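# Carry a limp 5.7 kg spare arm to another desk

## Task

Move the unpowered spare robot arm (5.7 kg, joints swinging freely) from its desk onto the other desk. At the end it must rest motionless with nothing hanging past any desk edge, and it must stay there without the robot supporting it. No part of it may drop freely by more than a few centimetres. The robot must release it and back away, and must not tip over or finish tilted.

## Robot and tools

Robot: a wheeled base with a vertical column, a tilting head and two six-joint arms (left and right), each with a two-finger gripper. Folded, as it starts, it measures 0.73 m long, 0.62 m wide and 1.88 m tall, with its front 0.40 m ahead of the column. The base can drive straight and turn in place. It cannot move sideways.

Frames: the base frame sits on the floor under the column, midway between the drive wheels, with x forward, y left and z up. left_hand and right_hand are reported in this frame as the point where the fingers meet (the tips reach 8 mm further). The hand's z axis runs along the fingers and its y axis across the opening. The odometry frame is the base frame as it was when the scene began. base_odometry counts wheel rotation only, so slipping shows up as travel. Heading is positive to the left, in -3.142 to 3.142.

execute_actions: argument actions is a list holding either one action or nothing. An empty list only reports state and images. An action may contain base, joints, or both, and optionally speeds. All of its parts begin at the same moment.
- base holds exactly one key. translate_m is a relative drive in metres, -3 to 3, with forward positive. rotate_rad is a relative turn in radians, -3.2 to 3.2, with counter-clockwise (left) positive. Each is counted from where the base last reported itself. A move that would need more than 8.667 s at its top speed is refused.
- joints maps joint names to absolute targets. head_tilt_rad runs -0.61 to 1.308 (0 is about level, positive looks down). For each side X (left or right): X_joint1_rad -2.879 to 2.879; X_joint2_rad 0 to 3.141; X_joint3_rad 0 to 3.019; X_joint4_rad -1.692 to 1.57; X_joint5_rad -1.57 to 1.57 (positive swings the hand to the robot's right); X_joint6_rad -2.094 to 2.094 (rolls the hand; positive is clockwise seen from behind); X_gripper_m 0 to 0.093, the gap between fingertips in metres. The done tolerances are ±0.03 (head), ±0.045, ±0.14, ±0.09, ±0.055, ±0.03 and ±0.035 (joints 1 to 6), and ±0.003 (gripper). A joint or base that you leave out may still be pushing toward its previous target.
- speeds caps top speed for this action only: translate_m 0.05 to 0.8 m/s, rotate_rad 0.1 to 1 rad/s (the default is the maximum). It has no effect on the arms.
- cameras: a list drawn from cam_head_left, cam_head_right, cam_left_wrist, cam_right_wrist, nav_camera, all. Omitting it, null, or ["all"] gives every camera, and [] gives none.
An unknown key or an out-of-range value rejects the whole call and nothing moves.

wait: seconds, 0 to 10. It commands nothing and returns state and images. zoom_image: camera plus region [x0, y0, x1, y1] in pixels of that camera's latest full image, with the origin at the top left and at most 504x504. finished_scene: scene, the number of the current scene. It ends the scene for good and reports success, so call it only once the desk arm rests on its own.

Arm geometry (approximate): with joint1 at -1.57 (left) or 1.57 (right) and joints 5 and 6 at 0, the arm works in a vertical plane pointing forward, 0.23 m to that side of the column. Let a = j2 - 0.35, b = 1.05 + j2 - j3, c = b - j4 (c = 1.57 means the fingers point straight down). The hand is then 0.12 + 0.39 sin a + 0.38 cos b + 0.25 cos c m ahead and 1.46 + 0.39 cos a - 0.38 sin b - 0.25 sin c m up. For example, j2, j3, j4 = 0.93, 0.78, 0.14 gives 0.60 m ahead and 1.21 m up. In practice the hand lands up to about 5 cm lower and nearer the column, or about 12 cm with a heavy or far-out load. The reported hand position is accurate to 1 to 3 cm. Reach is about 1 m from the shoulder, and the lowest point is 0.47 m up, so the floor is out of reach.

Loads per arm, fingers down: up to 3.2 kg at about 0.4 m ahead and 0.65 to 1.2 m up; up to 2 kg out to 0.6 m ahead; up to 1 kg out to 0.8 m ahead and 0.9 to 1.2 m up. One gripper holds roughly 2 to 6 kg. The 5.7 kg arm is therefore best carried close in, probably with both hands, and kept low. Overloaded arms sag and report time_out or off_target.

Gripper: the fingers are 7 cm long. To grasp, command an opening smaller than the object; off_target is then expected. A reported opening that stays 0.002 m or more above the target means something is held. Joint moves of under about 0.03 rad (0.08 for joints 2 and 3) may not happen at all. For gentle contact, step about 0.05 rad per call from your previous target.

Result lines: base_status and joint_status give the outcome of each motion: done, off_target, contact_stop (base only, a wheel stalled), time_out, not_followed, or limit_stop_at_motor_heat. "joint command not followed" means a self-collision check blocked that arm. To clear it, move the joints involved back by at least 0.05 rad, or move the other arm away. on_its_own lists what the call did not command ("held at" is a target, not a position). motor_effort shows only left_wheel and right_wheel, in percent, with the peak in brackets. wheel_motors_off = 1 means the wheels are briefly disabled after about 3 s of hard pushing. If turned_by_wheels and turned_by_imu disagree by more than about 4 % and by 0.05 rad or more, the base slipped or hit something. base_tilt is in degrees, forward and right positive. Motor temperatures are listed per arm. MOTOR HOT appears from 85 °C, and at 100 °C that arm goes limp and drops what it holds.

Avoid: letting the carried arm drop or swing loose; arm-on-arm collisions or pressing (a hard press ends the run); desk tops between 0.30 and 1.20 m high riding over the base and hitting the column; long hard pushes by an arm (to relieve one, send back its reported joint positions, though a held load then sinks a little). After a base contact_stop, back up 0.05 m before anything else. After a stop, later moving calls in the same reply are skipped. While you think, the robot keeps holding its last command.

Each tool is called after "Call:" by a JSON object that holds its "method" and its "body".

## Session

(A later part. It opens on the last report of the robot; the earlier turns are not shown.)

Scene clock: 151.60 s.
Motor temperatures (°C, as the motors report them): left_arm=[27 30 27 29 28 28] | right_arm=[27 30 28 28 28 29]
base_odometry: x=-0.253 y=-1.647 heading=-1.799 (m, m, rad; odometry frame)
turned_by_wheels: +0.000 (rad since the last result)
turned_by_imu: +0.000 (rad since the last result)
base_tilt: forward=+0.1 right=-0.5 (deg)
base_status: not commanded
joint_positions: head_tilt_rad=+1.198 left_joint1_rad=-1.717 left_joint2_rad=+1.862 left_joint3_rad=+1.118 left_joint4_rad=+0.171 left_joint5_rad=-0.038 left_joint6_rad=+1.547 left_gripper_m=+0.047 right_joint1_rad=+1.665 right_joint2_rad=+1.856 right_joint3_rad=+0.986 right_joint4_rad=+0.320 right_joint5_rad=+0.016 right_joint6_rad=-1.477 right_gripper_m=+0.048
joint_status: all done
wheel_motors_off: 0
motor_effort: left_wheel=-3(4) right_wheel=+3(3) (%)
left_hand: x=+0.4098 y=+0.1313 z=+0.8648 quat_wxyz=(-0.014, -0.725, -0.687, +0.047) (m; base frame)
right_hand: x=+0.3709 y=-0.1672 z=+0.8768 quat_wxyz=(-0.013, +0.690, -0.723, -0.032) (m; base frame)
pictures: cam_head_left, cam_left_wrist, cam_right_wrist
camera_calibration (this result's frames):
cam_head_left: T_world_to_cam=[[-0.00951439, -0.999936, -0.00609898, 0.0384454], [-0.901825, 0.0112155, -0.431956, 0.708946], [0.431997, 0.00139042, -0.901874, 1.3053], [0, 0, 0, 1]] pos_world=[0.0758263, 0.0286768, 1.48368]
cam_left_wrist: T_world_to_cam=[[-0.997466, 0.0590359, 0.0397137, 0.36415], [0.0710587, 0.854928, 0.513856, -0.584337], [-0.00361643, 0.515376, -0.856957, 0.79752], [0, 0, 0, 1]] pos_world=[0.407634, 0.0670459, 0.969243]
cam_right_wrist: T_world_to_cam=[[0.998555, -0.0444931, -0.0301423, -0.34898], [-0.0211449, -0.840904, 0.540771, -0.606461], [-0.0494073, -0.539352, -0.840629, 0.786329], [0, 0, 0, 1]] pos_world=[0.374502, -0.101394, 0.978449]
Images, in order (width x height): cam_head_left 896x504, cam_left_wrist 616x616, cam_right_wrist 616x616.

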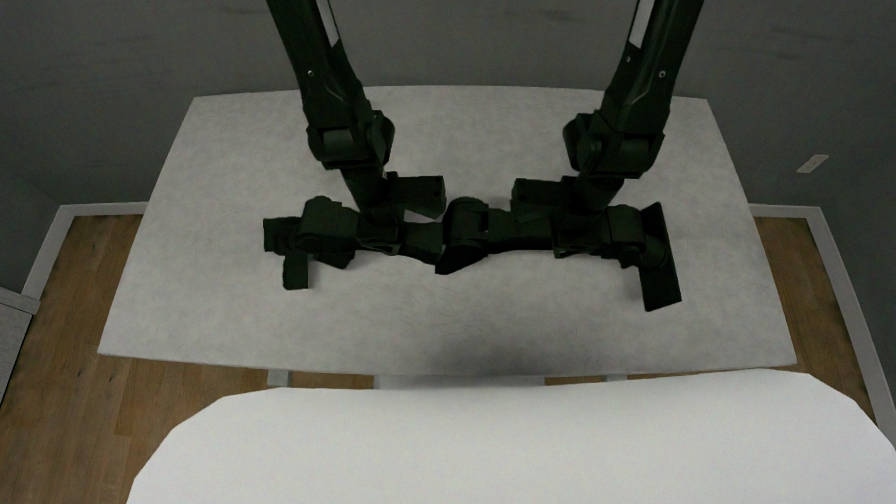

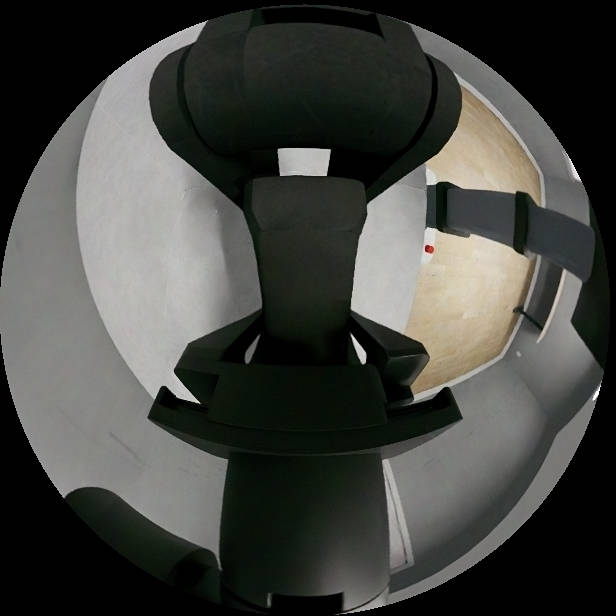

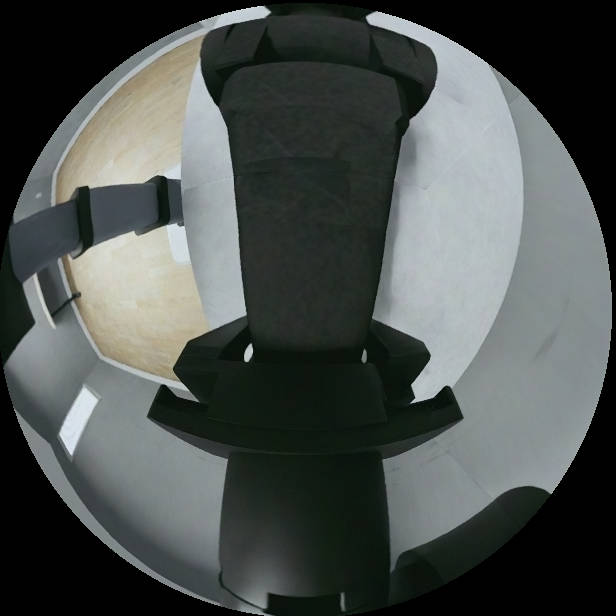

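Call:
{"method": "execute_actions", "body": {"actions": [{"joints":{"right_joint2_rad":1.67,"right_joint3_rad":0.85,"left_joint2_rad":1.66,"left_joint3_rad":0.97,"right_joint4_rad":0.3,"left_joint4_rad":0.17}}], "cameras": ["cam_head_left"]}}

Call:
{"method": "execute_actions", "body": {"actions": [{"joints":{"right_joint2_rad":1.56,"right_joint3_rad":0.77,"left_joint2_rad":1.55,"left_joint3_rad":0.88,"head_tilt_rad":1.05}}], "cameras": ["cam_head_left","cam_left_wrist","cam_right_wrist"]}}

Scene clock: 157.17 s.
Motor temperatures (°C, as the motors report them): left_arm=[27 31 27 29 28 28] | right_arm=[27 31 29 28 29 29]
base_odometry: x=-0.253 y=-1.647 heading=-1.799 (m, m, rad; odometry frame)
turned_by_wheels: +0.000 (rad since the last result)
turned_by_imu: +0.000 (rad since the last result)
base_tilt: forward=+0.1 right=-0.4 (deg)
base_status: not commanded
joint_positions: head_tilt_rad=+1.198 left_joint1_rad=-1.721 left_joint2_rad=+1.760 left_joint3_rad=+1.020 left_joint4_rad=+0.179 left_joint5_rad=-0.034 left_joint6_rad=+1.542 left_gripper_m=+0.047 right_joint1_rad=+1.673 right_joint2_rad=+1.742 right_joint3_rad=+0.892 right_joint4_rad=+0.305 right_joint5_rad=+0.006 right_joint6_rad=-1.480 right_gripper_m=+0.048
joint_status: all done
wheel_motors_off: 0
motor_effort: left_wheel=-3(4) right_wheel=+3(3) (%)
left_hand: x=+0.4090 y=+0.1328 z=+0.9032 quat_wxyz=(-0.020, -0.724, -0.688, +0.047) (m; base frame)
right_hand: x=+0.3732 y=-0.1634 z=+0.9183 quat_wxyz=(-0.020, +0.693, -0.720, -0.038) (m; base frame)
pictures: cam_head_left
camera_calibration (this result's frames):
cam_head_left: T_world_to_cam=[[-0.00951439, -0.999936, -0.00609898, 0.0384454], [-0.901825, 0.0112155, -0.431956, 0.708946], [0.431997, 0.00139042, -0.901874, 1.3053], [0, 0, 0, 1]] pos_world=[0.0758263, 0.0286768, 1.48368]
Images, in order (width x height): cam_head_left 896x504.

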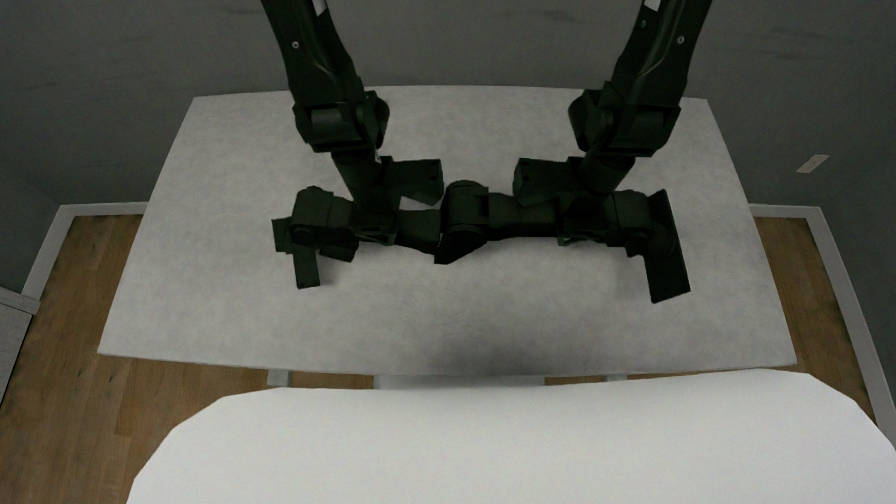

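Scene clock: 158.17 s.
Motor temperatures (°C, as the motors report them): left_arm=[27 31 27 29 28 28] | right_arm=[27 31 29 28 29 29]
base_odometry: x=-0.253 y=-1.647 heading=-1.799 (m, m, rad; odometry frame)
turned_by_wheels: +0.000 (rad since the last result)
turned_by_imu: +0.000 (rad since the last result)
base_tilt: forward=+0.1 right=-0.4 (deg)
base_status: not commanded
joint_positions: head_tilt_rad=+1.063 left_joint1_rad=-1.730 left_joint2_rad=+1.660 left_joint3_rad=+0.935 left_joint4_rad=+0.182 left_joint5_rad=-0.031 left_joint6_rad=+1.542 left_gripper_m=+0.047 right_joint1_rad=+1.680 right_joint2_rad=+1.631 right_joint3_rad=+0.804 right_joint4_rad=+0.301 right_joint5_rad=+0.000 right_joint6_rad=-1.475 right_gripper_m=+0.048
joint_status: all done
wheel_motors_off: 0
motor_effort: left_wheel=-3(5) right_wheel=+3(3) (%)
left_hand: x=+0.4114 y=+0.1316 z=+0.9400 quat_wxyz=(-0.031, -0.724, -0.687, +0.044) (m; base frame)
right_hand: x=+0.3768 y=-0.1618 z=+0.9573 quat_wxyz=(-0.031, +0.692, -0.721, -0.036) (m; base frame)
pictures: cam_head_left, cam_left_wrist, cam_right_wrist
camera_calibration (this result's frames):
cam_head_left: T_world_to_cam=[[-0.00860958, -0.999936, -0.00732095, 0.040282], [-0.835679, 0.0112155, -0.549103, 0.886046], [0.54915, 0.00139042, -0.835722, 1.19757], [0, 0, 0, 1]] pos_world=[0.0831524, 0.0286768, 1.48766]
cam_left_wrist: T_world_to_cam=[[-0.99832, 0.0568863, 0.0110099, 0.39039], [0.0548085, 0.865485, 0.497928, -0.603079], [0.0187964, 0.497695, -0.867149, 0.864535], [0, 0, 0, 1]] pos_world=[0.406538, 0.0694731, 1.04567]
cam_right_wrist: T_world_to_cam=[[0.999172, -0.0396371, -0.00921453, -0.371657], [-0.0292547, -0.857039, 0.51442, -0.619587], [-0.0282873, -0.513724, -0.857489, 0.869479], [0, 0, 0, 1]] pos_world=[0.377818, -0.0990694, 1.06087]
Images, in order (width x height): cam_head_left 896x504, cam_left_wrist 616x616, cam_right_wrist 616x616.

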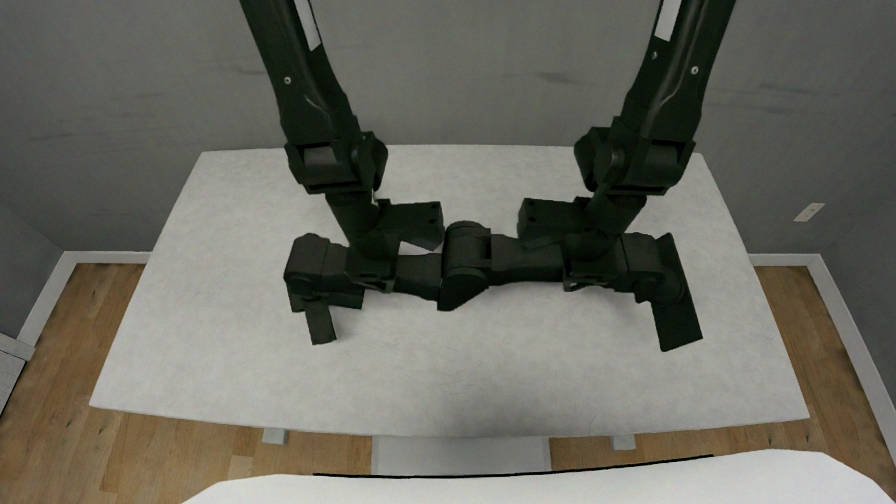

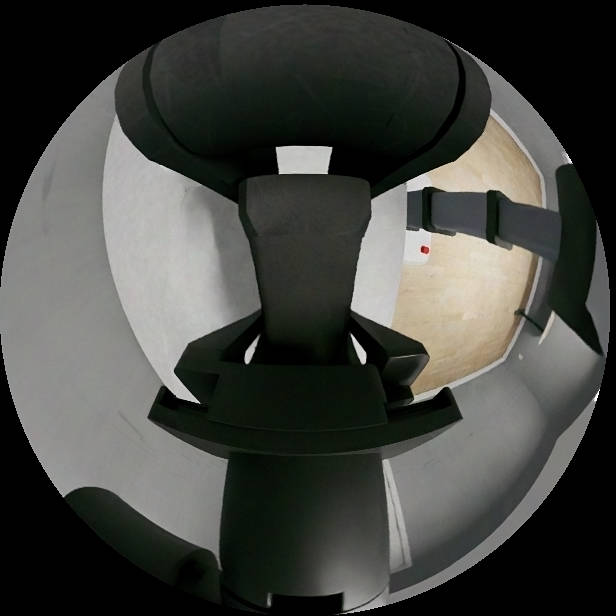

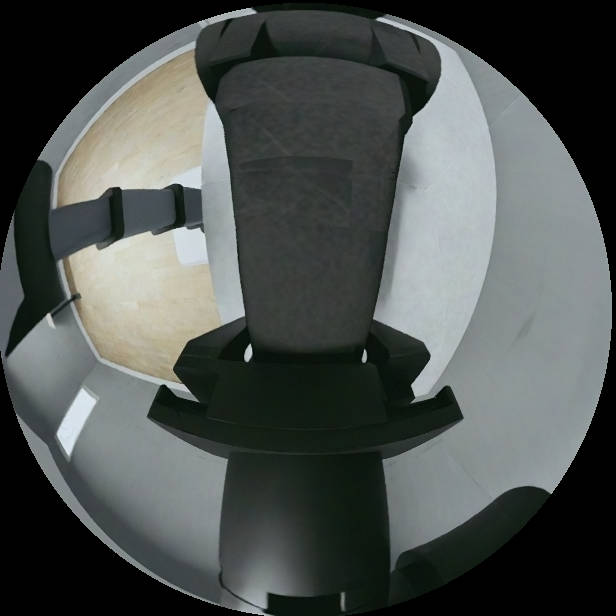

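Call:
{"method": "execute_actions", "body": {"actions": [{"joints":{"right_joint2_rad":1.43,"right_joint3_rad":0.70,"right_joint4_rad":0.24,"left_joint2_rad":1.43,"left_joint3_rad":0.80,"left_joint4_rad":0.14}}], "cameras": []}}

Call:
{"method": "execute_actions", "body": {"actions": [{"joints":{"right_joint2_rad":1.30,"right_joint3_rad":0.65,"right_joint4_rad":0.16,"left_joint2_rad":1.31,"left_joint3_rad":0.73,"left_joint4_rad":0.09,"head_tilt_rad":0.9}}], "cameras": ["cam_head_left","nav_camera","cam_left_wrist"]}}

Scene clock: 165.53 s.
Motor temperatures (°C, as the motors report them): left_arm=[27 32 28 29 29 28] | right_arm=[27 31 29 28 31 28]
base_odometry: x=-0.253 y=-1.647 heading=-1.799 (m, m, rad; odometry frame)
turned_by_wheels: +0.000 (rad since the last result)
turned_by_imu: +0.000 (rad since the last result)
base_tilt: forward=+0.1 right=-0.4 (deg)
base_status: not commanded
joint_positions: head_tilt_rad=+1.063 left_joint1_rad=-1.741 left_joint2_rad=+1.556 left_joint3_rad=+0.854 left_joint4_rad=+0.170 left_joint5_rad=-0.025 left_joint6_rad=+1.534 left_gripper_m=+0.047 right_joint1_rad=+1.691 right_joint2_rad=+1.498 right_joint3_rad=+0.727 right_joint4_rad=+0.241 right_joint5_rad=-0.005 right_joint6_rad=-1.473 right_gripper_m=+0.047
joint_status: all done
wheel_motors_off: 0
motor_effort: left_wheel=-4(4) right_wheel=+3(3) (%)
left_hand: x=+0.4100 y=+0.1293 z=+0.9773 quat_wxyz=(-0.040, -0.723, -0.688, +0.046) (m; base frame)
right_hand: x=+0.3785 y=-0.1588 z=+1.0000 quat_wxyz=(-0.034, +0.693, -0.719, -0.042) (m; base frame)
pictures: none
No camera images: the call's "cameras" was empty. Leave "cameras" out to get every camera's image.

Scene clock: 166.47 s.
Motor temperatures (°C, as the motors report them): left_arm=[27 32 28 29 29 28] | right_arm=[28 31 29 28 31 28]
base_odometry: x=-0.253 y=-1.647 heading=-1.799 (m, m, rad; odometry frame)
turned_by_wheels: +0.000 (rad since the last result)
turned_by_imu: +0.000 (rad since the last result)
base_tilt: forward=+0.1 right=-0.4 (deg)
base_status: not commanded
joint_positions: head_tilt_rad=+0.915 left_joint1_rad=-1.749 left_joint2_rad=+1.429 left_joint3_rad=+0.776 left_joint4_rad=+0.118 left_joint5_rad=-0.026 left_joint6_rad=+1.519 left_gripper_m=+0.047 right_joint1_rad=+1.700 right_joint2_rad=+1.370 right_joint3_rad=+0.669 right_joint4_rad=+0.165 right_joint5_rad=-0.010 right_joint6_rad=-1.478 right_gripper_m=+0.047
joint_status: all done
wheel_motors_off: 0
motor_effort: left_wheel=-4(4) right_wheel=+2(3) (%)
left_hand: x=+0.4074 y=+0.1314 z=+1.0190 quat_wxyz=(-0.040, -0.719, -0.692, +0.050) (m; base frame)
right_hand: x=+0.3799 y=-0.1570 z=+1.0383 quat_wxyz=(-0.036, +0.696, -0.715, -0.049) (m; base frame)
pictures: cam_head_left, cam_left_wrist, nav_camera
camera_calibration (this result's frames):
cam_head_left: T_world_to_cam=[[-0.00743247, -0.999936, -0.00851349, 0.0420596], [-0.745303, 0.0112155, -0.666631, 1.06252], [0.666684, 0.00139042, -0.745339, 1.0525], [0, 0, 0, 1]] pos_world=[0.0905272, 0.0286768, 1.49314]
cam_left_wrist: T_world_to_cam=[[-0.999098, 0.0420392, 0.00595902, 0.392864], [0.0397444, 0.876575, 0.479621, -0.618714], [0.0149393, 0.479425, -0.877456, 0.947606], [0, 0, 0, 1]] pos_world=[0.402943, 0.0715272, 1.12589]
Images, in order (width x height): cam_head_left 896x504, cam_left_wrist 616x616, nav_camera 896x504.

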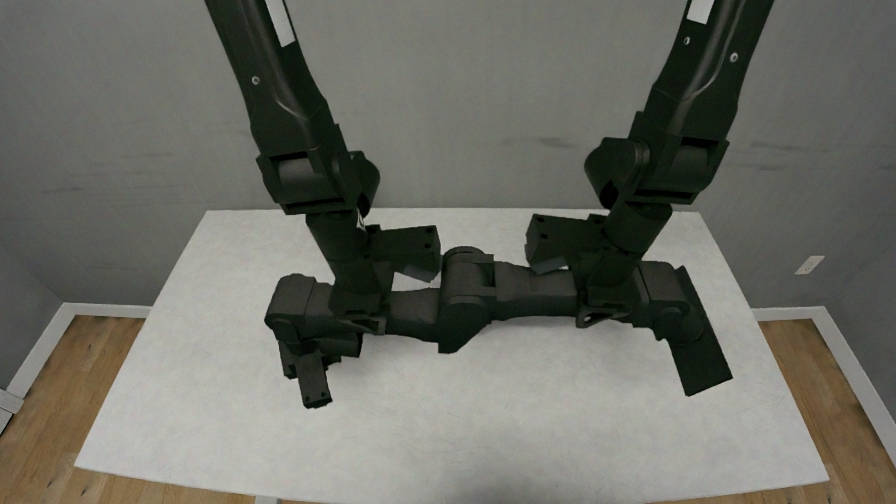

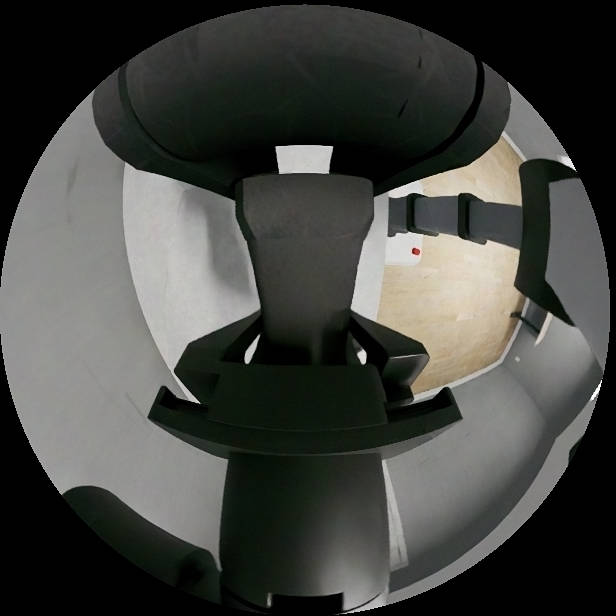

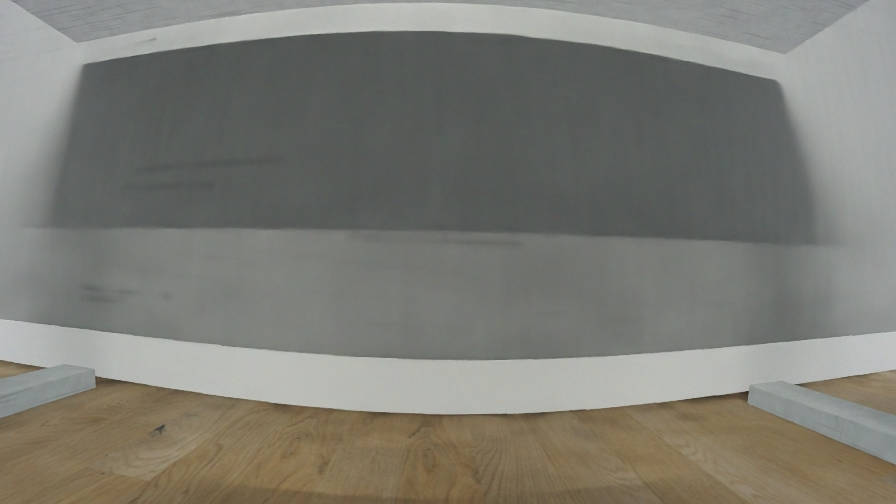

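Call:
{"method": "execute_actions", "body": {"actions": [{"joints":{"right_joint2_rad":1.15,"right_joint3_rad":0.60,"right_joint4_rad":0.07,"left_joint2_rad":1.15,"left_joint3_rad":0.65,"left_joint4_rad":0.0}}], "cameras": []}}

Call:
{"method": "execute_actions", "body": {"actions": [{"base":{"translate_m":-0.1},"joints":{"left_joint2_rad":1.05,"left_joint3_rad":0.62,"left_joint4_rad":-0.06},"speeds":{"translate_m":0.05}}], "cameras": ["cam_head_left","nav_camera","cam_left_wrist"]}}

Scene clock: 171.30 s.
Motor temperatures (°C, as the motors report them): left_arm=[27 32 28 29 29 28] | right_arm=[28 32 28 28 33 28]
base_odometry: x=-0.253 y=-1.647 heading=-1.799 (m, m, rad; odometry frame)
turned_by_wheels: +0.000 (rad since the last result)
turned_by_imu: +0.000 (rad since the last result)
base_tilt: forward=+0.1 right=-0.4 (deg)
base_status: not commanded
joint_positions: head_tilt_rad=+0.915 left_joint1_rad=-1.759 left_joint2_rad=+1.262 left_joint3_rad=+0.688 left_joint4_rad=+0.033 left_joint5_rad=-0.023 left_joint6_rad=+1.501 left_gripper_m=+0.047 right_joint1_rad=+1.710 right_joint2_rad=+1.217 right_joint3_rad=+0.605 right_joint4_rad=+0.073 right_joint5_rad=-0.023 right_joint6_rad=-1.483 right_gripper_m=+0.047
joint_status: all done
wheel_motors_off: 0
motor_effort: left_wheel=-3(4) right_wheel=+3(3) (%)
left_hand: x=+0.4013 y=+0.1341 z=+1.0704 quat_wxyz=(-0.042, -0.715, -0.696, +0.057) (m; base frame)
right_hand: x=+0.3780 y=-0.1550 z=+1.0821 quat_wxyz=(-0.042, +0.699, -0.711, -0.058) (m; base frame)
pictures: none
No camera images: the call's "cameras" was empty. Leave "cameras" out to get every camera's image.

Scene clock: 174.03 s.
Motor temperatures (°C, as the motors report them): left_arm=[27 33 28 29 29 28] | right_arm=[28 32 28 28 35 28]
base_odometry: x=-0.230 y=-1.549 heading=-1.799 (m, m, rad; odometry frame)
turned_by_wheels: +0.001 (rad since the last result)
turned_by_imu: +0.001 (rad since the last result)
base_tilt: forward=+0.1 right=-0.4 (deg)
base_status: done
joint_positions: head_tilt_rad=+0.914 left_joint1_rad=-1.759 left_joint2_rad=+1.181 left_joint3_rad=+0.654 left_joint4_rad=-0.022 left_joint5_rad=-0.021 left_joint6_rad=+1.491 left_gripper_m=+0.047 right_joint1_rad=+1.714 right_joint2_rad=+1.216 right_joint3_rad=+0.602 right_joint4_rad=+0.073 right_joint5_rad=-0.025 right_joint6_rad=-1.483 right_gripper_m=+0.047
joint_status: all done
wheel_motors_off: 0
motor_effort: left_wheel=+1(36) right_wheel=+0(31) (%)
left_hand: x=+0.3975 y=+0.1380 z=+1.0937 quat_wxyz=(-0.039, -0.711, -0.699, +0.060) (m; base frame)
right_hand: x=+0.3762 y=-0.1529 z=+1.0828 quat_wxyz=(-0.043, +0.700, -0.710, -0.061) (m; base frame)
pictures: cam_head_left, cam_left_wrist, nav_camera
camera_calibration (this result's frames):
cam_head_left: T_world_to_cam=[[-0.00742516, -0.999936, -0.00851986, 0.0420691], [-0.744731, 0.0112155, -0.66727, 1.06348], [0.667323, 0.00139042, -0.744767, 1.05159], [0, 0, 0, 1]] pos_world=[0.0905673, 0.0286768, 1.49317]
cam_left_wrist: T_world_to_cam=[[-0.999482, 0.0222752, 0.0232123, 0.366311], [0.0305544, 0.883122, 0.468147, -0.644663], [-0.0100712, 0.468614, -0.883346, 1.02809], [0, 0, 0, 1]] pos_world=[0.396173, 0.0793786, 1.20145]
Images, in order (width x height): cam_head_left 896x504, cam_left_wrist 616x616, nav_camera 896x504.

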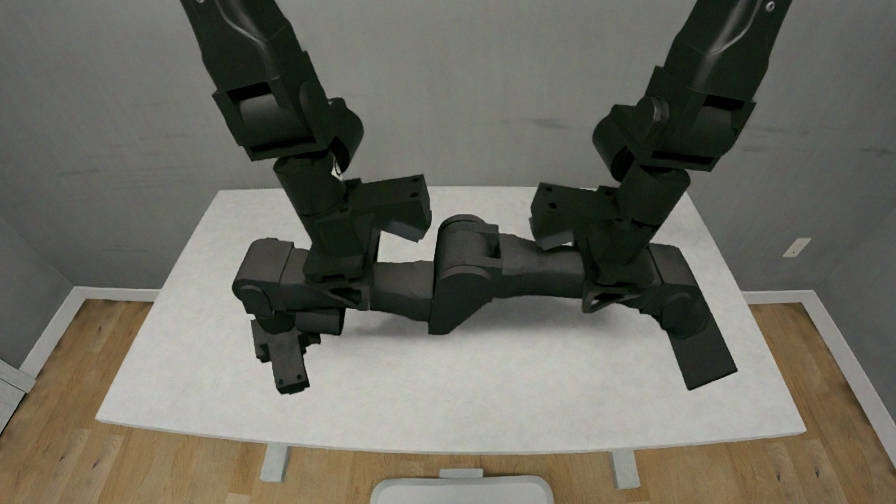

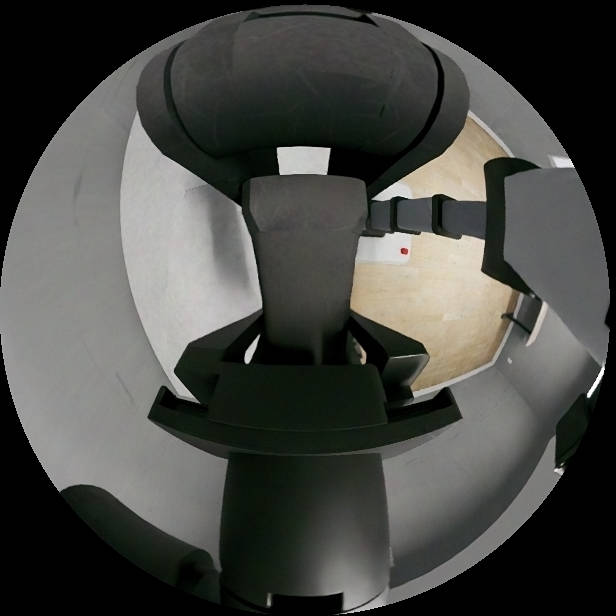

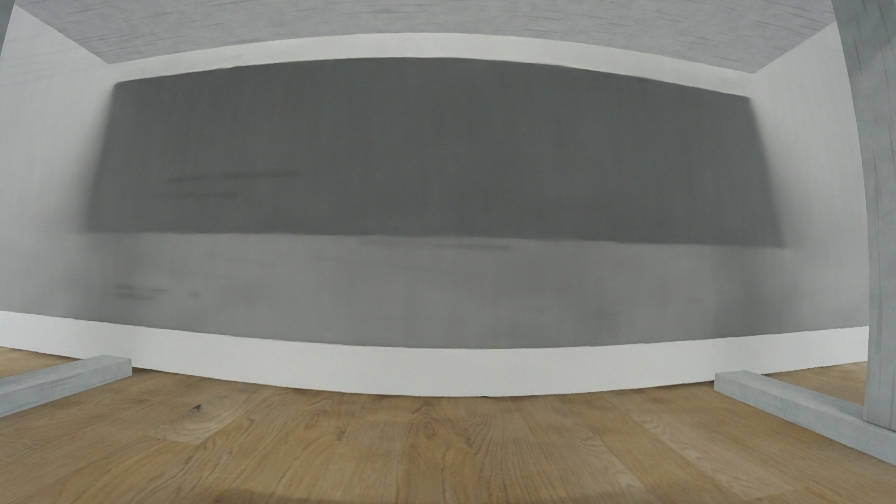

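Call:
{"method": "execute_actions", "body": {"actions": [{"base":{"translate_m":-0.8},"joints":{"head_tilt_rad":0.6},"speeds":{"translate_m":0.2}}], "cameras": ["cam_head_left"]}}

Call:
{"method": "execute_actions", "body": {"actions": [{"base":{"rotate_rad":3.0},"speeds":{"rotate_rad":0.45}}], "cameras": ["cam_head_left","nav_camera"]}}

Scene clock: 183.10 s.
Motor temperatures (°C, as the motors report them): left_arm=[27 33 27 29 30 29] | right_arm=[28 32 28 28 39 28]
base_odometry: x=-0.049 y=-0.770 heading=-1.799 (m, m, rad; odometry frame)
turned_by_wheels: +0.000 (rad since the last result)
turned_by_imu: +0.003 (rad since the last result)
base_tilt: forward=+0.0 right=-0.3 (deg)
base_status: done
joint_positions: head_tilt_rad=+0.617 left_joint1_rad=-1.759 left_joint2_rad=+1.178 left_joint3_rad=+0.648 left_joint4_rad=-0.025 left_joint5_rad=-0.021 left_joint6_rad=+1.487 left_gripper_m=+0.047 right_joint1_rad=+1.717 right_joint2_rad=+1.216 right_joint3_rad=+0.600 right_joint4_rad=+0.070 right_joint5_rad=-0.024 right_joint6_rad=-1.485 right_gripper_m=+0.047
joint_status: all done
wheel_motors_off: 0
motor_effort: left_wheel=+0(34) right_wheel=+0(36) (%)
left_hand: x=+0.3941 y=+0.1385 z=+1.0945 quat_wxyz=(-0.036, -0.710, -0.701, +0.062) (m; base frame)
right_hand: x=+0.3742 y=-0.1522 z=+1.0831 quat_wxyz=(-0.042, +0.701, -0.709, -0.063) (m; base frame)
pictures: cam_head_left
camera_calibration (this result's frames):
cam_head_left: T_world_to_cam=[[-0.00460855, -0.999936, -0.010319, 0.044699], [-0.516999, 0.0112155, -0.855912, 1.3426], [0.855973, 0.00139042, -0.517018, 0.691421], [0, 0, 0, 1]] pos_world=[0.10249, 0.0286768, 1.50708]
Images, in order (width x height): cam_head_left 896x504.

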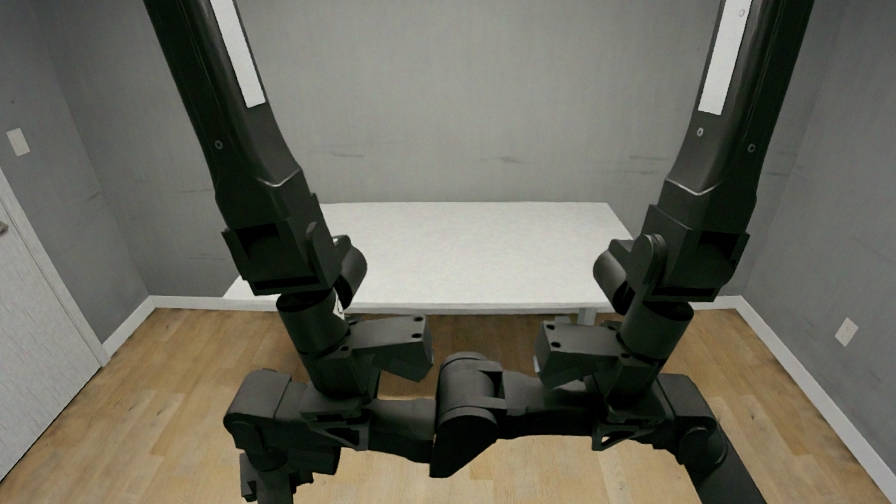

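Scene clock: 190.57 s.
Motor temperatures (°C, as the motors report them): left_arm=[27 33 27 29 30 29] | right_arm=[28 32 28 28 41 28]
base_odometry: x=-0.049 y=-0.770 heading=+1.201 (m, m, rad; odometry frame)
turned_by_wheels: +3.000 (rad since the last result)
turned_by_imu: +3.033 (rad since the last result)
base_tilt: forward=+0.0 right=-0.3 (deg)
base_status: done
joint_positions: head_tilt_rad=+0.617 left_joint1_rad=-1.760 left_joint2_rad=+1.178 left_joint3_rad=+0.649 left_joint4_rad=-0.025 left_joint5_rad=-0.023 left_joint6_rad=+1.487 left_gripper_m=+0.047 right_joint1_rad=+1.718 right_joint2_rad=+1.216 right_joint3_rad=+0.601 right_joint4_rad=+0.070 right_joint5_rad=-0.022 right_joint6_rad=-1.486 right_gripper_m=+0.047
joint_status: not commanded
wheel_motors_off: 0
motor_effort: left_wheel=-1(36) right_wheel=+1(46) (%)
left_hand: x=+0.3949 y=+0.1386 z=+1.0945 quat_wxyz=(-0.036, -0.710, -0.700, +0.061) (m; base frame)
right_hand: x=+0.3748 y=-0.1520 z=+1.0831 quat_wxyz=(-0.042, +0.702, -0.709, -0.062) (m; base frame)
pictures: cam_head_left, nav_camera
camera_calibration (this result's frames):
cam_head_left: T_world_to_cam=[[-0.00460855, -0.999936, -0.010319, 0.044699], [-0.516999, 0.0112155, -0.855912, 1.3426], [0.855973, 0.00139042, -0.517018, 0.691421], [0, 0, 0, 1]] pos_world=[0.10249, 0.0286768, 1.50708]
Images, in order (width x height): cam_head_left 896x504, nav_camera 896x504.

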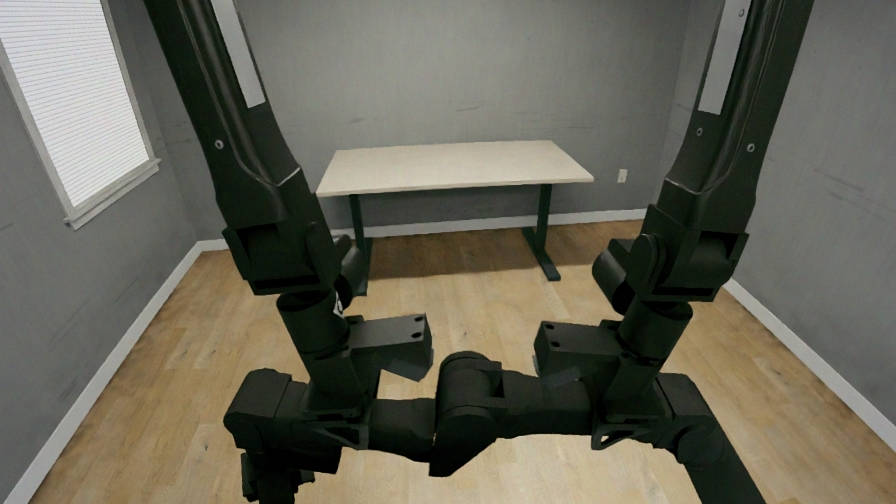

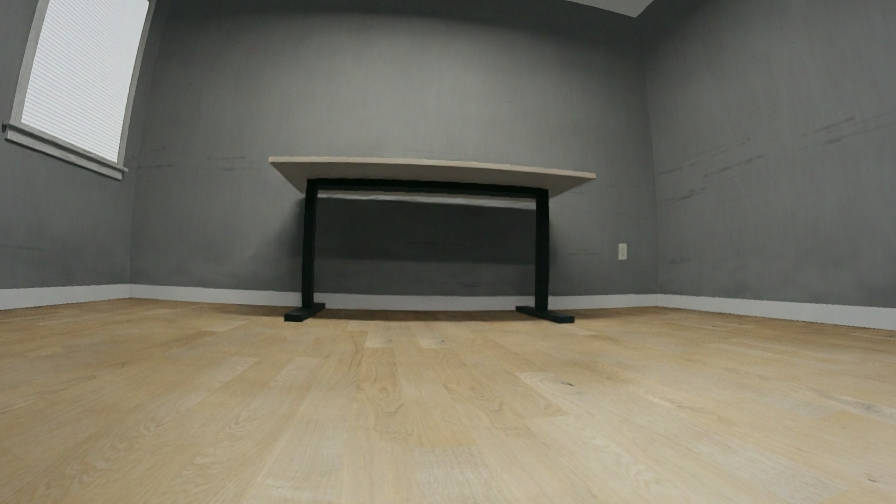

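Call:
{"method": "execute_actions", "body": {"actions": [{"base":{"rotate_rad":0.11},"joints":{"right_joint5_rad":-0.02},"speeds":{"rotate_rad":0.3}}], "cameras": []}}

Call:
{"method": "execute_actions", "body": {"actions": [{"base":{"translate_m":1.15},"joints":{"head_tilt_rad":0.8},"speeds":{"translate_m":0.3}}], "cameras": ["cam_head_left","nav_camera"]}}

Scene clock: 198.17 s.
Motor temperatures (°C, as the motors report them): left_arm=[27 34 27 29 30 29] | right_arm=[28 32 27 28 42 28]
base_odometry: x=-0.049 y=-0.770 heading=+1.310 (m, m, rad; odometry frame)
turned_by_wheels: +0.110 (rad since the last result)
turned_by_imu: +0.111 (rad since the last result)
base_tilt: forward=+0.2 right=-0.3 (deg)
base_status: done
joint_positions: head_tilt_rad=+0.617 left_joint1_rad=-1.759 left_joint2_rad=+1.178 left_joint3_rad=+0.649 left_joint4_rad=-0.025 left_joint5_rad=-0.024 left_joint6_rad=+1.487 left_gripper_m=+0.047 right_joint1_rad=+1.707 right_joint2_rad=+1.216 right_joint3_rad=+0.601 right_joint4_rad=+0.070 right_joint5_rad=-0.063 right_joint6_rad=-1.492 right_gripper_m=+0.047
joint_status: right_joint5_rad time_out (moved -0.041 of +0.002)
wheel_motors_off: 0
on_its_own: right_joint5_rad reads -0.063 and still pushes toward -0.020 since a time_out
motor_effort: left_wheel=-2(29) right_wheel=+1(28) (%)
left_hand: x=+0.3949 y=+0.1392 z=+1.0944 quat_wxyz=(-0.036, -0.710, -0.701, +0.060) (m; base frame)
right_hand: x=+0.3750 y=-0.1500 z=+1.0836 quat_wxyz=(-0.053, +0.701, -0.708, -0.074) (m; base frame)
pictures: none
No camera images: the call's "cameras" was empty. Leave "cameras" out to get every camera's image.

not run: a stop came earlier in this reply.

Call:
{"method": "execute_actions", "body": {"actions": [{"base":{"translate_m":1.15},"joints":{"head_tilt_rad":0.8},"speeds":{"translate_m":0.3}}], "cameras": ["cam_head_left","nav_camera"]}}

Scene clock: 204.53 s.
Motor temperatures (°C, as the motors report them): left_arm=[27 34 27 29 30 29] | right_arm=[28 32 27 28 41 28]
base_odometry: x=+0.246 y=+0.342 heading=+1.311 (m, m, rad; odometry frame)
turned_by_wheels: +0.001 (rad since the last result)
turned_by_imu: -0.003 (rad since the last result)
base_tilt: forward=+0.1 right=-0.3 (deg)
base_status: done
joint_positions: head_tilt_rad=+0.802 left_joint1_rad=-1.759 left_joint2_rad=+1.175 left_joint3_rad=+0.657 left_joint4_rad=-0.027 left_joint5_rad=-0.028 left_joint6_rad=+1.490 left_gripper_m=+0.047 right_joint1_rad=+1.707 right_joint2_rad=+1.216 right_joint3_rad=+0.608 right_joint4_rad=+0.070 right_joint5_rad=-0.063 right_joint6_rad=-1.491 right_gripper_m=+0.047
joint_status: all done
wheel_motors_off: 0
on_its_own: right_joint5_rad reads -0.063 and still pushes toward -0.020 since a time_out
motor_effort: left_wheel=+2(50) right_wheel=-2(52) (%)
left_hand: x=+0.4003 y=+0.1394 z=+1.0950 quat_wxyz=(-0.038, -0.711, -0.700, +0.056) (m; base frame)
right_hand: x=+0.3794 y=-0.1499 z=+1.0832 quat_wxyz=(-0.055, +0.700, -0.708, -0.072) (m; base frame)
pictures: cam_head_left, nav_camera
camera_calibration (this result's frames):
cam_head_left: T_world_to_cam=[[-0.00642904, -0.999936, -0.00929455, 0.0432123], [-0.665698, 0.0112155, -0.746137, 1.18098], [0.746193, 0.00139042, -0.665728, 0.925923], [0, 0, 0, 1]] pos_world=[0.0955352, 0.0286768, 1.49799]
Images, in order (width x height): cam_head_left 896x504, nav_camera 896x504.

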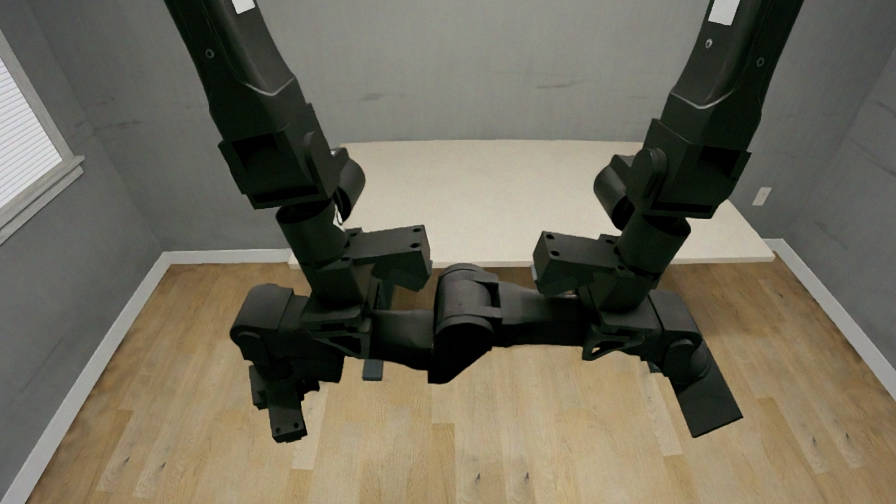

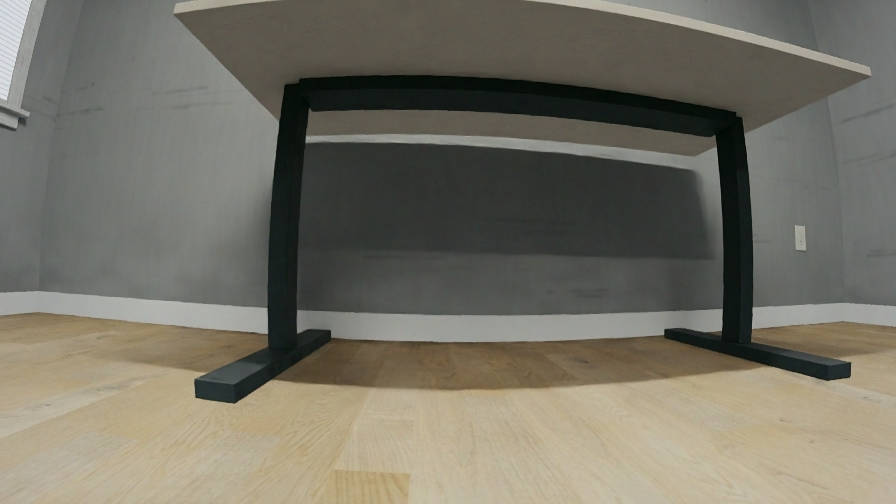

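Call:
{"method": "execute_actions", "body": {"actions": [{"base":{"rotate_rad":-0.5},"speeds":{"rotate_rad":0.4}}], "cameras": []}}

Call:
{"method": "execute_actions", "body": {"actions": [{"base":{"translate_m":0.45},"speeds":{"translate_m":0.25}}], "cameras": []}}

Call:
{"method": "execute_actions", "body": {"actions": [{"base":{"rotate_rad":0.54},"joints":{"head_tilt_rad":0.95},"speeds":{"rotate_rad":0.4}}], "cameras": ["cam_head_left","nav_camera","cam_left_wrist"]}}

Scene clock: 211.90 s.
Motor temperatures (°C, as the motors report them): left_arm=[27 34 27 29 30 29] | right_arm=[28 32 27 28 40 28]
base_odometry: x=+0.246 y=+0.342 heading=+0.811 (m, m, rad; odometry frame)
turned_by_wheels: -0.500 (rad since the last result)
turned_by_imu: -0.502 (rad since the last result)
base_tilt: forward=+0.2 right=-0.3 (deg)
base_status: done
joint_positions: head_tilt_rad=+0.802 left_joint1_rad=-1.758 left_joint2_rad=+1.175 left_joint3_rad=+0.655 left_joint4_rad=-0.027 left_joint5_rad=-0.024 left_joint6_rad=+1.491 left_gripper_m=+0.047 right_joint1_rad=+1.706 right_joint2_rad=+1.216 right_joint3_rad=+0.606 right_joint4_rad=+0.070 right_joint5_rad=-0.065 right_joint6_rad=-1.490 right_gripper_m=+0.047
joint_status: not commanded
wheel_motors_off: 0
on_its_own: right_joint5_rad reads -0.065 and still pushes toward -0.020 since a time_out
motor_effort: left_wheel=+1(36) right_wheel=-1(43) (%)
left_hand: x=+0.3993 y=+0.1394 z=+1.0950 quat_wxyz=(-0.038, -0.711, -0.700, +0.058) (m; base frame)
right_hand: x=+0.3782 y=-0.1500 z=+1.0833 quat_wxyz=(-0.055, +0.700, -0.708, -0.073) (m; base frame)
pictures: none
No camera images: the call's "cameras" was empty. Leave "cameras" out to get every camera's image.

Scene clock: 214.57 s.
Motor temperatures (°C, as the motors report them): left_arm=[27 34 27 29 30 29] | right_arm=[28 32 27 28 40 28]
base_odometry: x=+0.556 y=+0.668 heading=+0.811 (m, m, rad; odometry frame)
turned_by_wheels: -0.001 (rad since the last result)
turned_by_imu: -0.002 (rad since the last result)
base_tilt: forward=+0.2 right=-0.4 (deg)
base_status: done
joint_positions: head_tilt_rad=+0.803 left_joint1_rad=-1.758 left_joint2_rad=+1.174 left_joint3_rad=+0.656 left_joint4_rad=-0.029 left_joint5_rad=-0.026 left_joint6_rad=+1.490 left_gripper_m=+0.047 right_joint1_rad=+1.707 right_joint2_rad=+1.217 right_joint3_rad=+0.607 right_joint4_rad=+0.070 right_joint5_rad=-0.064 right_joint6_rad=-1.491 right_gripper_m=+0.047
joint_status: not commanded
wheel_motors_off: 0
on_its_own: right_joint5_rad reads -0.064 and still pushes toward -0.020 since a time_out
motor_effort: left_wheel=-1(51) right_wheel=+1(49) (%)
left_hand: x=+0.3996 y=+0.1398 z=+1.0953 quat_wxyz=(-0.037, -0.711, -0.700, +0.057) (m; base frame)
right_hand: x=+0.3785 y=-0.1496 z=+1.0832 quat_wxyz=(-0.055, +0.700, -0.708, -0.073) (m; base frame)
pictures: none
No camera images: the call's "cameras" was empty. Leave "cameras" out to get every camera's image.

Scene clock: 216.67 s.
Motor temperatures (°C, as the motors report them): left_arm=[27 34 27 29 30 29] | right_arm=[28 32 27 28 40 28]
base_odometry: x=+0.556 y=+0.668 heading=+1.350 (m, m, rad; odometry frame)
turned_by_wheels: +0.540 (rad since the last result)
turned_by_imu: +0.543 (rad since the last result)
base_tilt: forward=+0.1 right=-0.3 (deg)
base_status: done
joint_positions: head_tilt_rad=+0.950 left_joint1_rad=-1.758 left_joint2_rad=+1.174 left_joint3_rad=+0.655 left_joint4_rad=-0.029 left_joint5_rad=-0.025 left_joint6_rad=+1.491 left_gripper_m=+0.047 right_joint1_rad=+1.706 right_joint2_rad=+1.217 right_joint3_rad=+0.606 right_joint4_rad=+0.070 right_joint5_rad=-0.066 right_joint6_rad=-1.490 right_gripper_m=+0.047
joint_status: all done
wheel_motors_off: 0
on_its_own: right_joint5_rad reads -0.066 and still pushes toward -0.020 since a time_out
motor_effort: left_wheel=-1(43) right_wheel=+1(34) (%)
left_hand: x=+0.3993 y=+0.1396 z=+1.0954 quat_wxyz=(-0.038, -0.711, -0.700, +0.058) (m; base frame)
right_hand: x=+0.3781 y=-0.1498 z=+1.0832 quat_wxyz=(-0.055, +0.700, -0.708, -0.073) (m; base frame)
pictures: cam_head_left, cam_left_wrist, nav_camera
camera_calibration (this result's frames):
cam_head_left: T_world_to_cam=[[-0.00772902, -0.999936, -0.0082452, 0.0416613], [-0.768422, 0.0112155, -0.639845, 1.02242], [0.639897, 0.00139042, -0.76846, 1.08944], [0, 0, 0, 1]] pos_world=[0.0888437, 0.0286768, 1.49173]
cam_left_wrist: T_world_to_cam=[[-0.99955, 0.020522, 0.0219007, 0.369746], [0.0284431, 0.880623, 0.472963, -0.650946], [-0.00958009, 0.473373, -0.88081, 1.02516], [0, 0, 0, 1]] pos_world=[0.397916, 0.0803683, 1.20274]
Images, in order (width x height): cam_head_left 896x504, cam_left_wrist 616x616, nav_camera 896x504.

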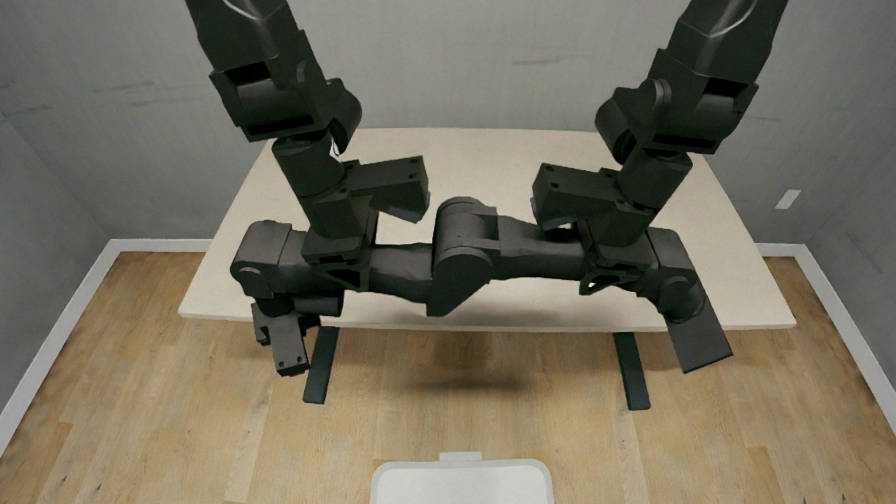

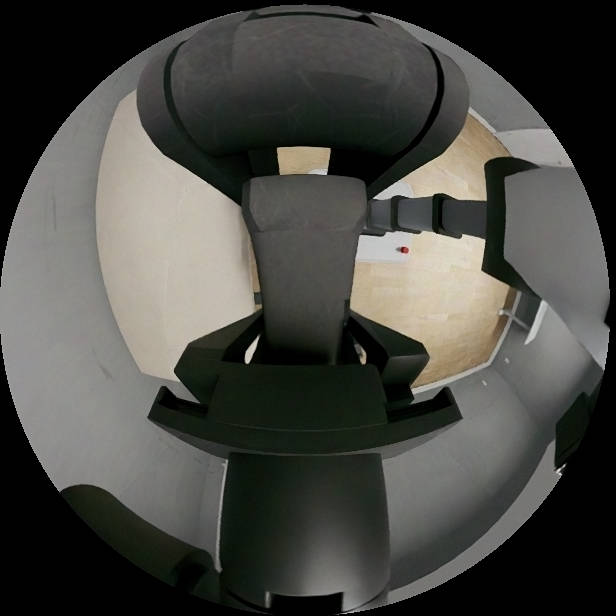

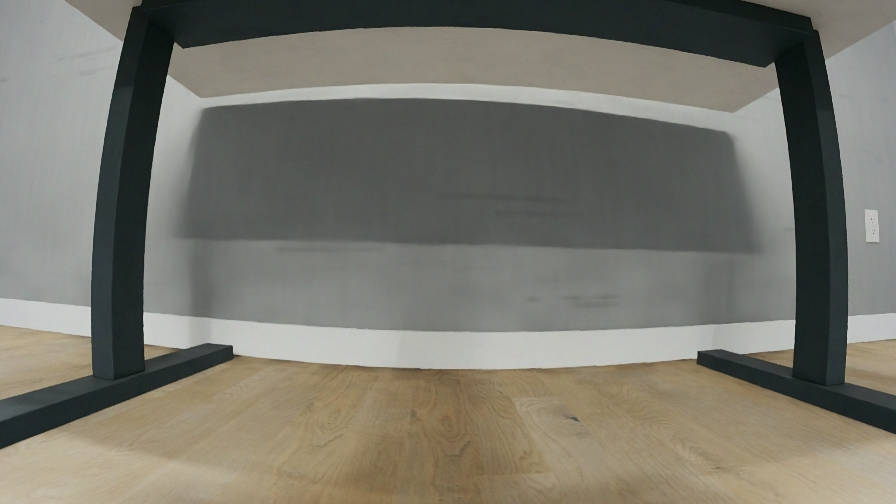

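Call:
{"method": "execute_actions", "body": {"actions": [{"base":{"translate_m":0.14},"speeds":{"translate_m":0.06}}], "cameras": ["cam_head_left","cam_left_wrist"]}}

Scene clock: 222.97 s.
Motor temperatures (°C, as the motors report them): left_arm=[27 34 27 29 30 29] | right_arm=[28 32 27 28 40 28]
base_odometry: x=+0.587 y=+0.805 heading=+1.351 (m, m, rad; odometry frame)
turned_by_wheels: +0.001 (rad since the last result)
turned_by_imu: +0.001 (rad since the last result)
base_tilt: forward=+0.2 right=-0.4 (deg)
base_status: done
joint_positions: head_tilt_rad=+0.951 left_joint1_rad=-1.758 left_joint2_rad=+1.173 left_joint3_rad=+0.653 left_joint4_rad=-0.029 left_joint5_rad=-0.024 left_joint6_rad=+1.489 left_gripper_m=+0.047 right_joint1_rad=+1.706 right_joint2_rad=+1.217 right_joint3_rad=+0.606 right_joint4_rad=+0.070 right_joint5_rad=-0.066 right_joint6_rad=-1.491 right_gripper_m=+0.047
joint_status: not commanded
wheel_motors_off: 0
on_its_own: right_joint5_rad reads -0.066 and still pushes toward -0.020 since a time_out
motor_effort: left_wheel=+1(43) right_wheel=-1(53) (%)
left_hand: x=+0.3982 y=+0.1397 z=+1.0958 quat_wxyz=(-0.037, -0.711, -0.700, +0.058) (m; base frame)
right_hand: x=+0.3773 y=-0.1499 z=+1.0830 quat_wxyz=(-0.054, +0.700, -0.708, -0.074) (m; base frame)
pictures: cam_head_left, cam_left_wrist
camera_calibration (this result's frames):
cam_head_left: T_world_to_cam=[[-0.0077371, -0.999936, -0.00823763, 0.04165], [-0.769049, 0.0112155, -0.639092, 1.0213], [0.639143, 0.00139042, -0.769086, 1.09045], [0, 0, 0, 1]] pos_world=[0.0887964, 0.0286768, 1.49169]
cam_left_wrist: T_world_to_cam=[[-0.999539, 0.0195719, 0.0232104, 0.367315], [0.0282232, 0.880763, 0.472716, -0.650876], [-0.0111909, 0.473153, -0.880909, 1.02626], [0, 0, 0, 1]] pos_world=[0.397, 0.0805021, 1.20319]
Images, in order (width x height): cam_head_left 896x504, cam_left_wrist 616x616.

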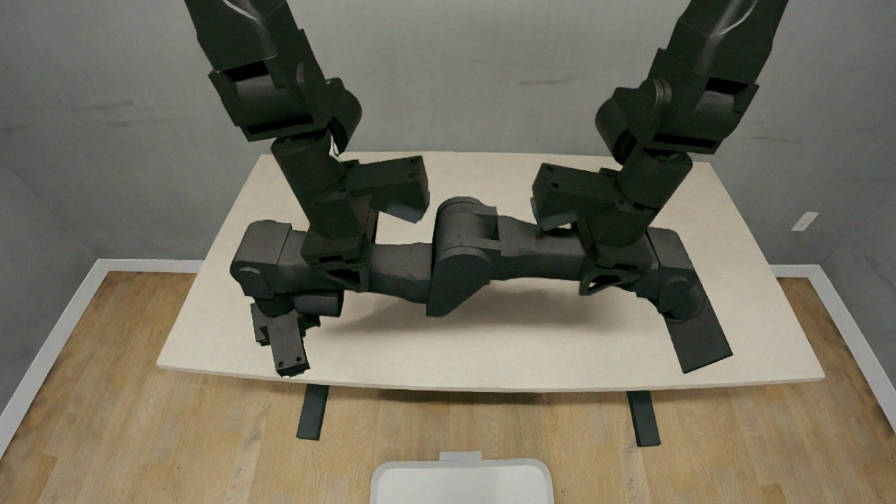

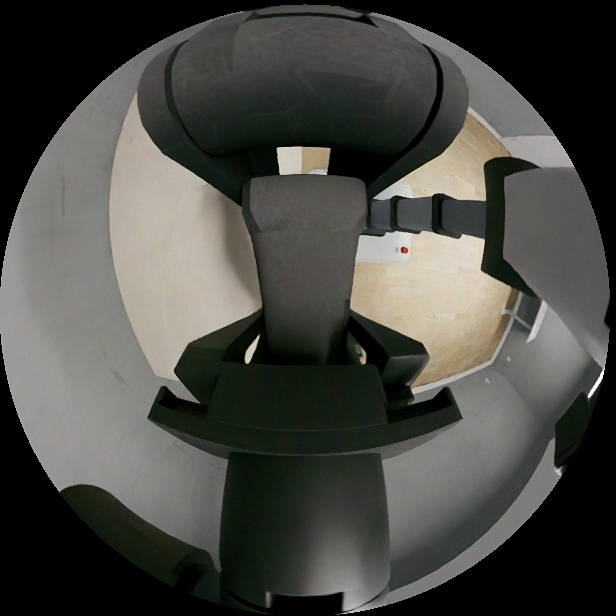

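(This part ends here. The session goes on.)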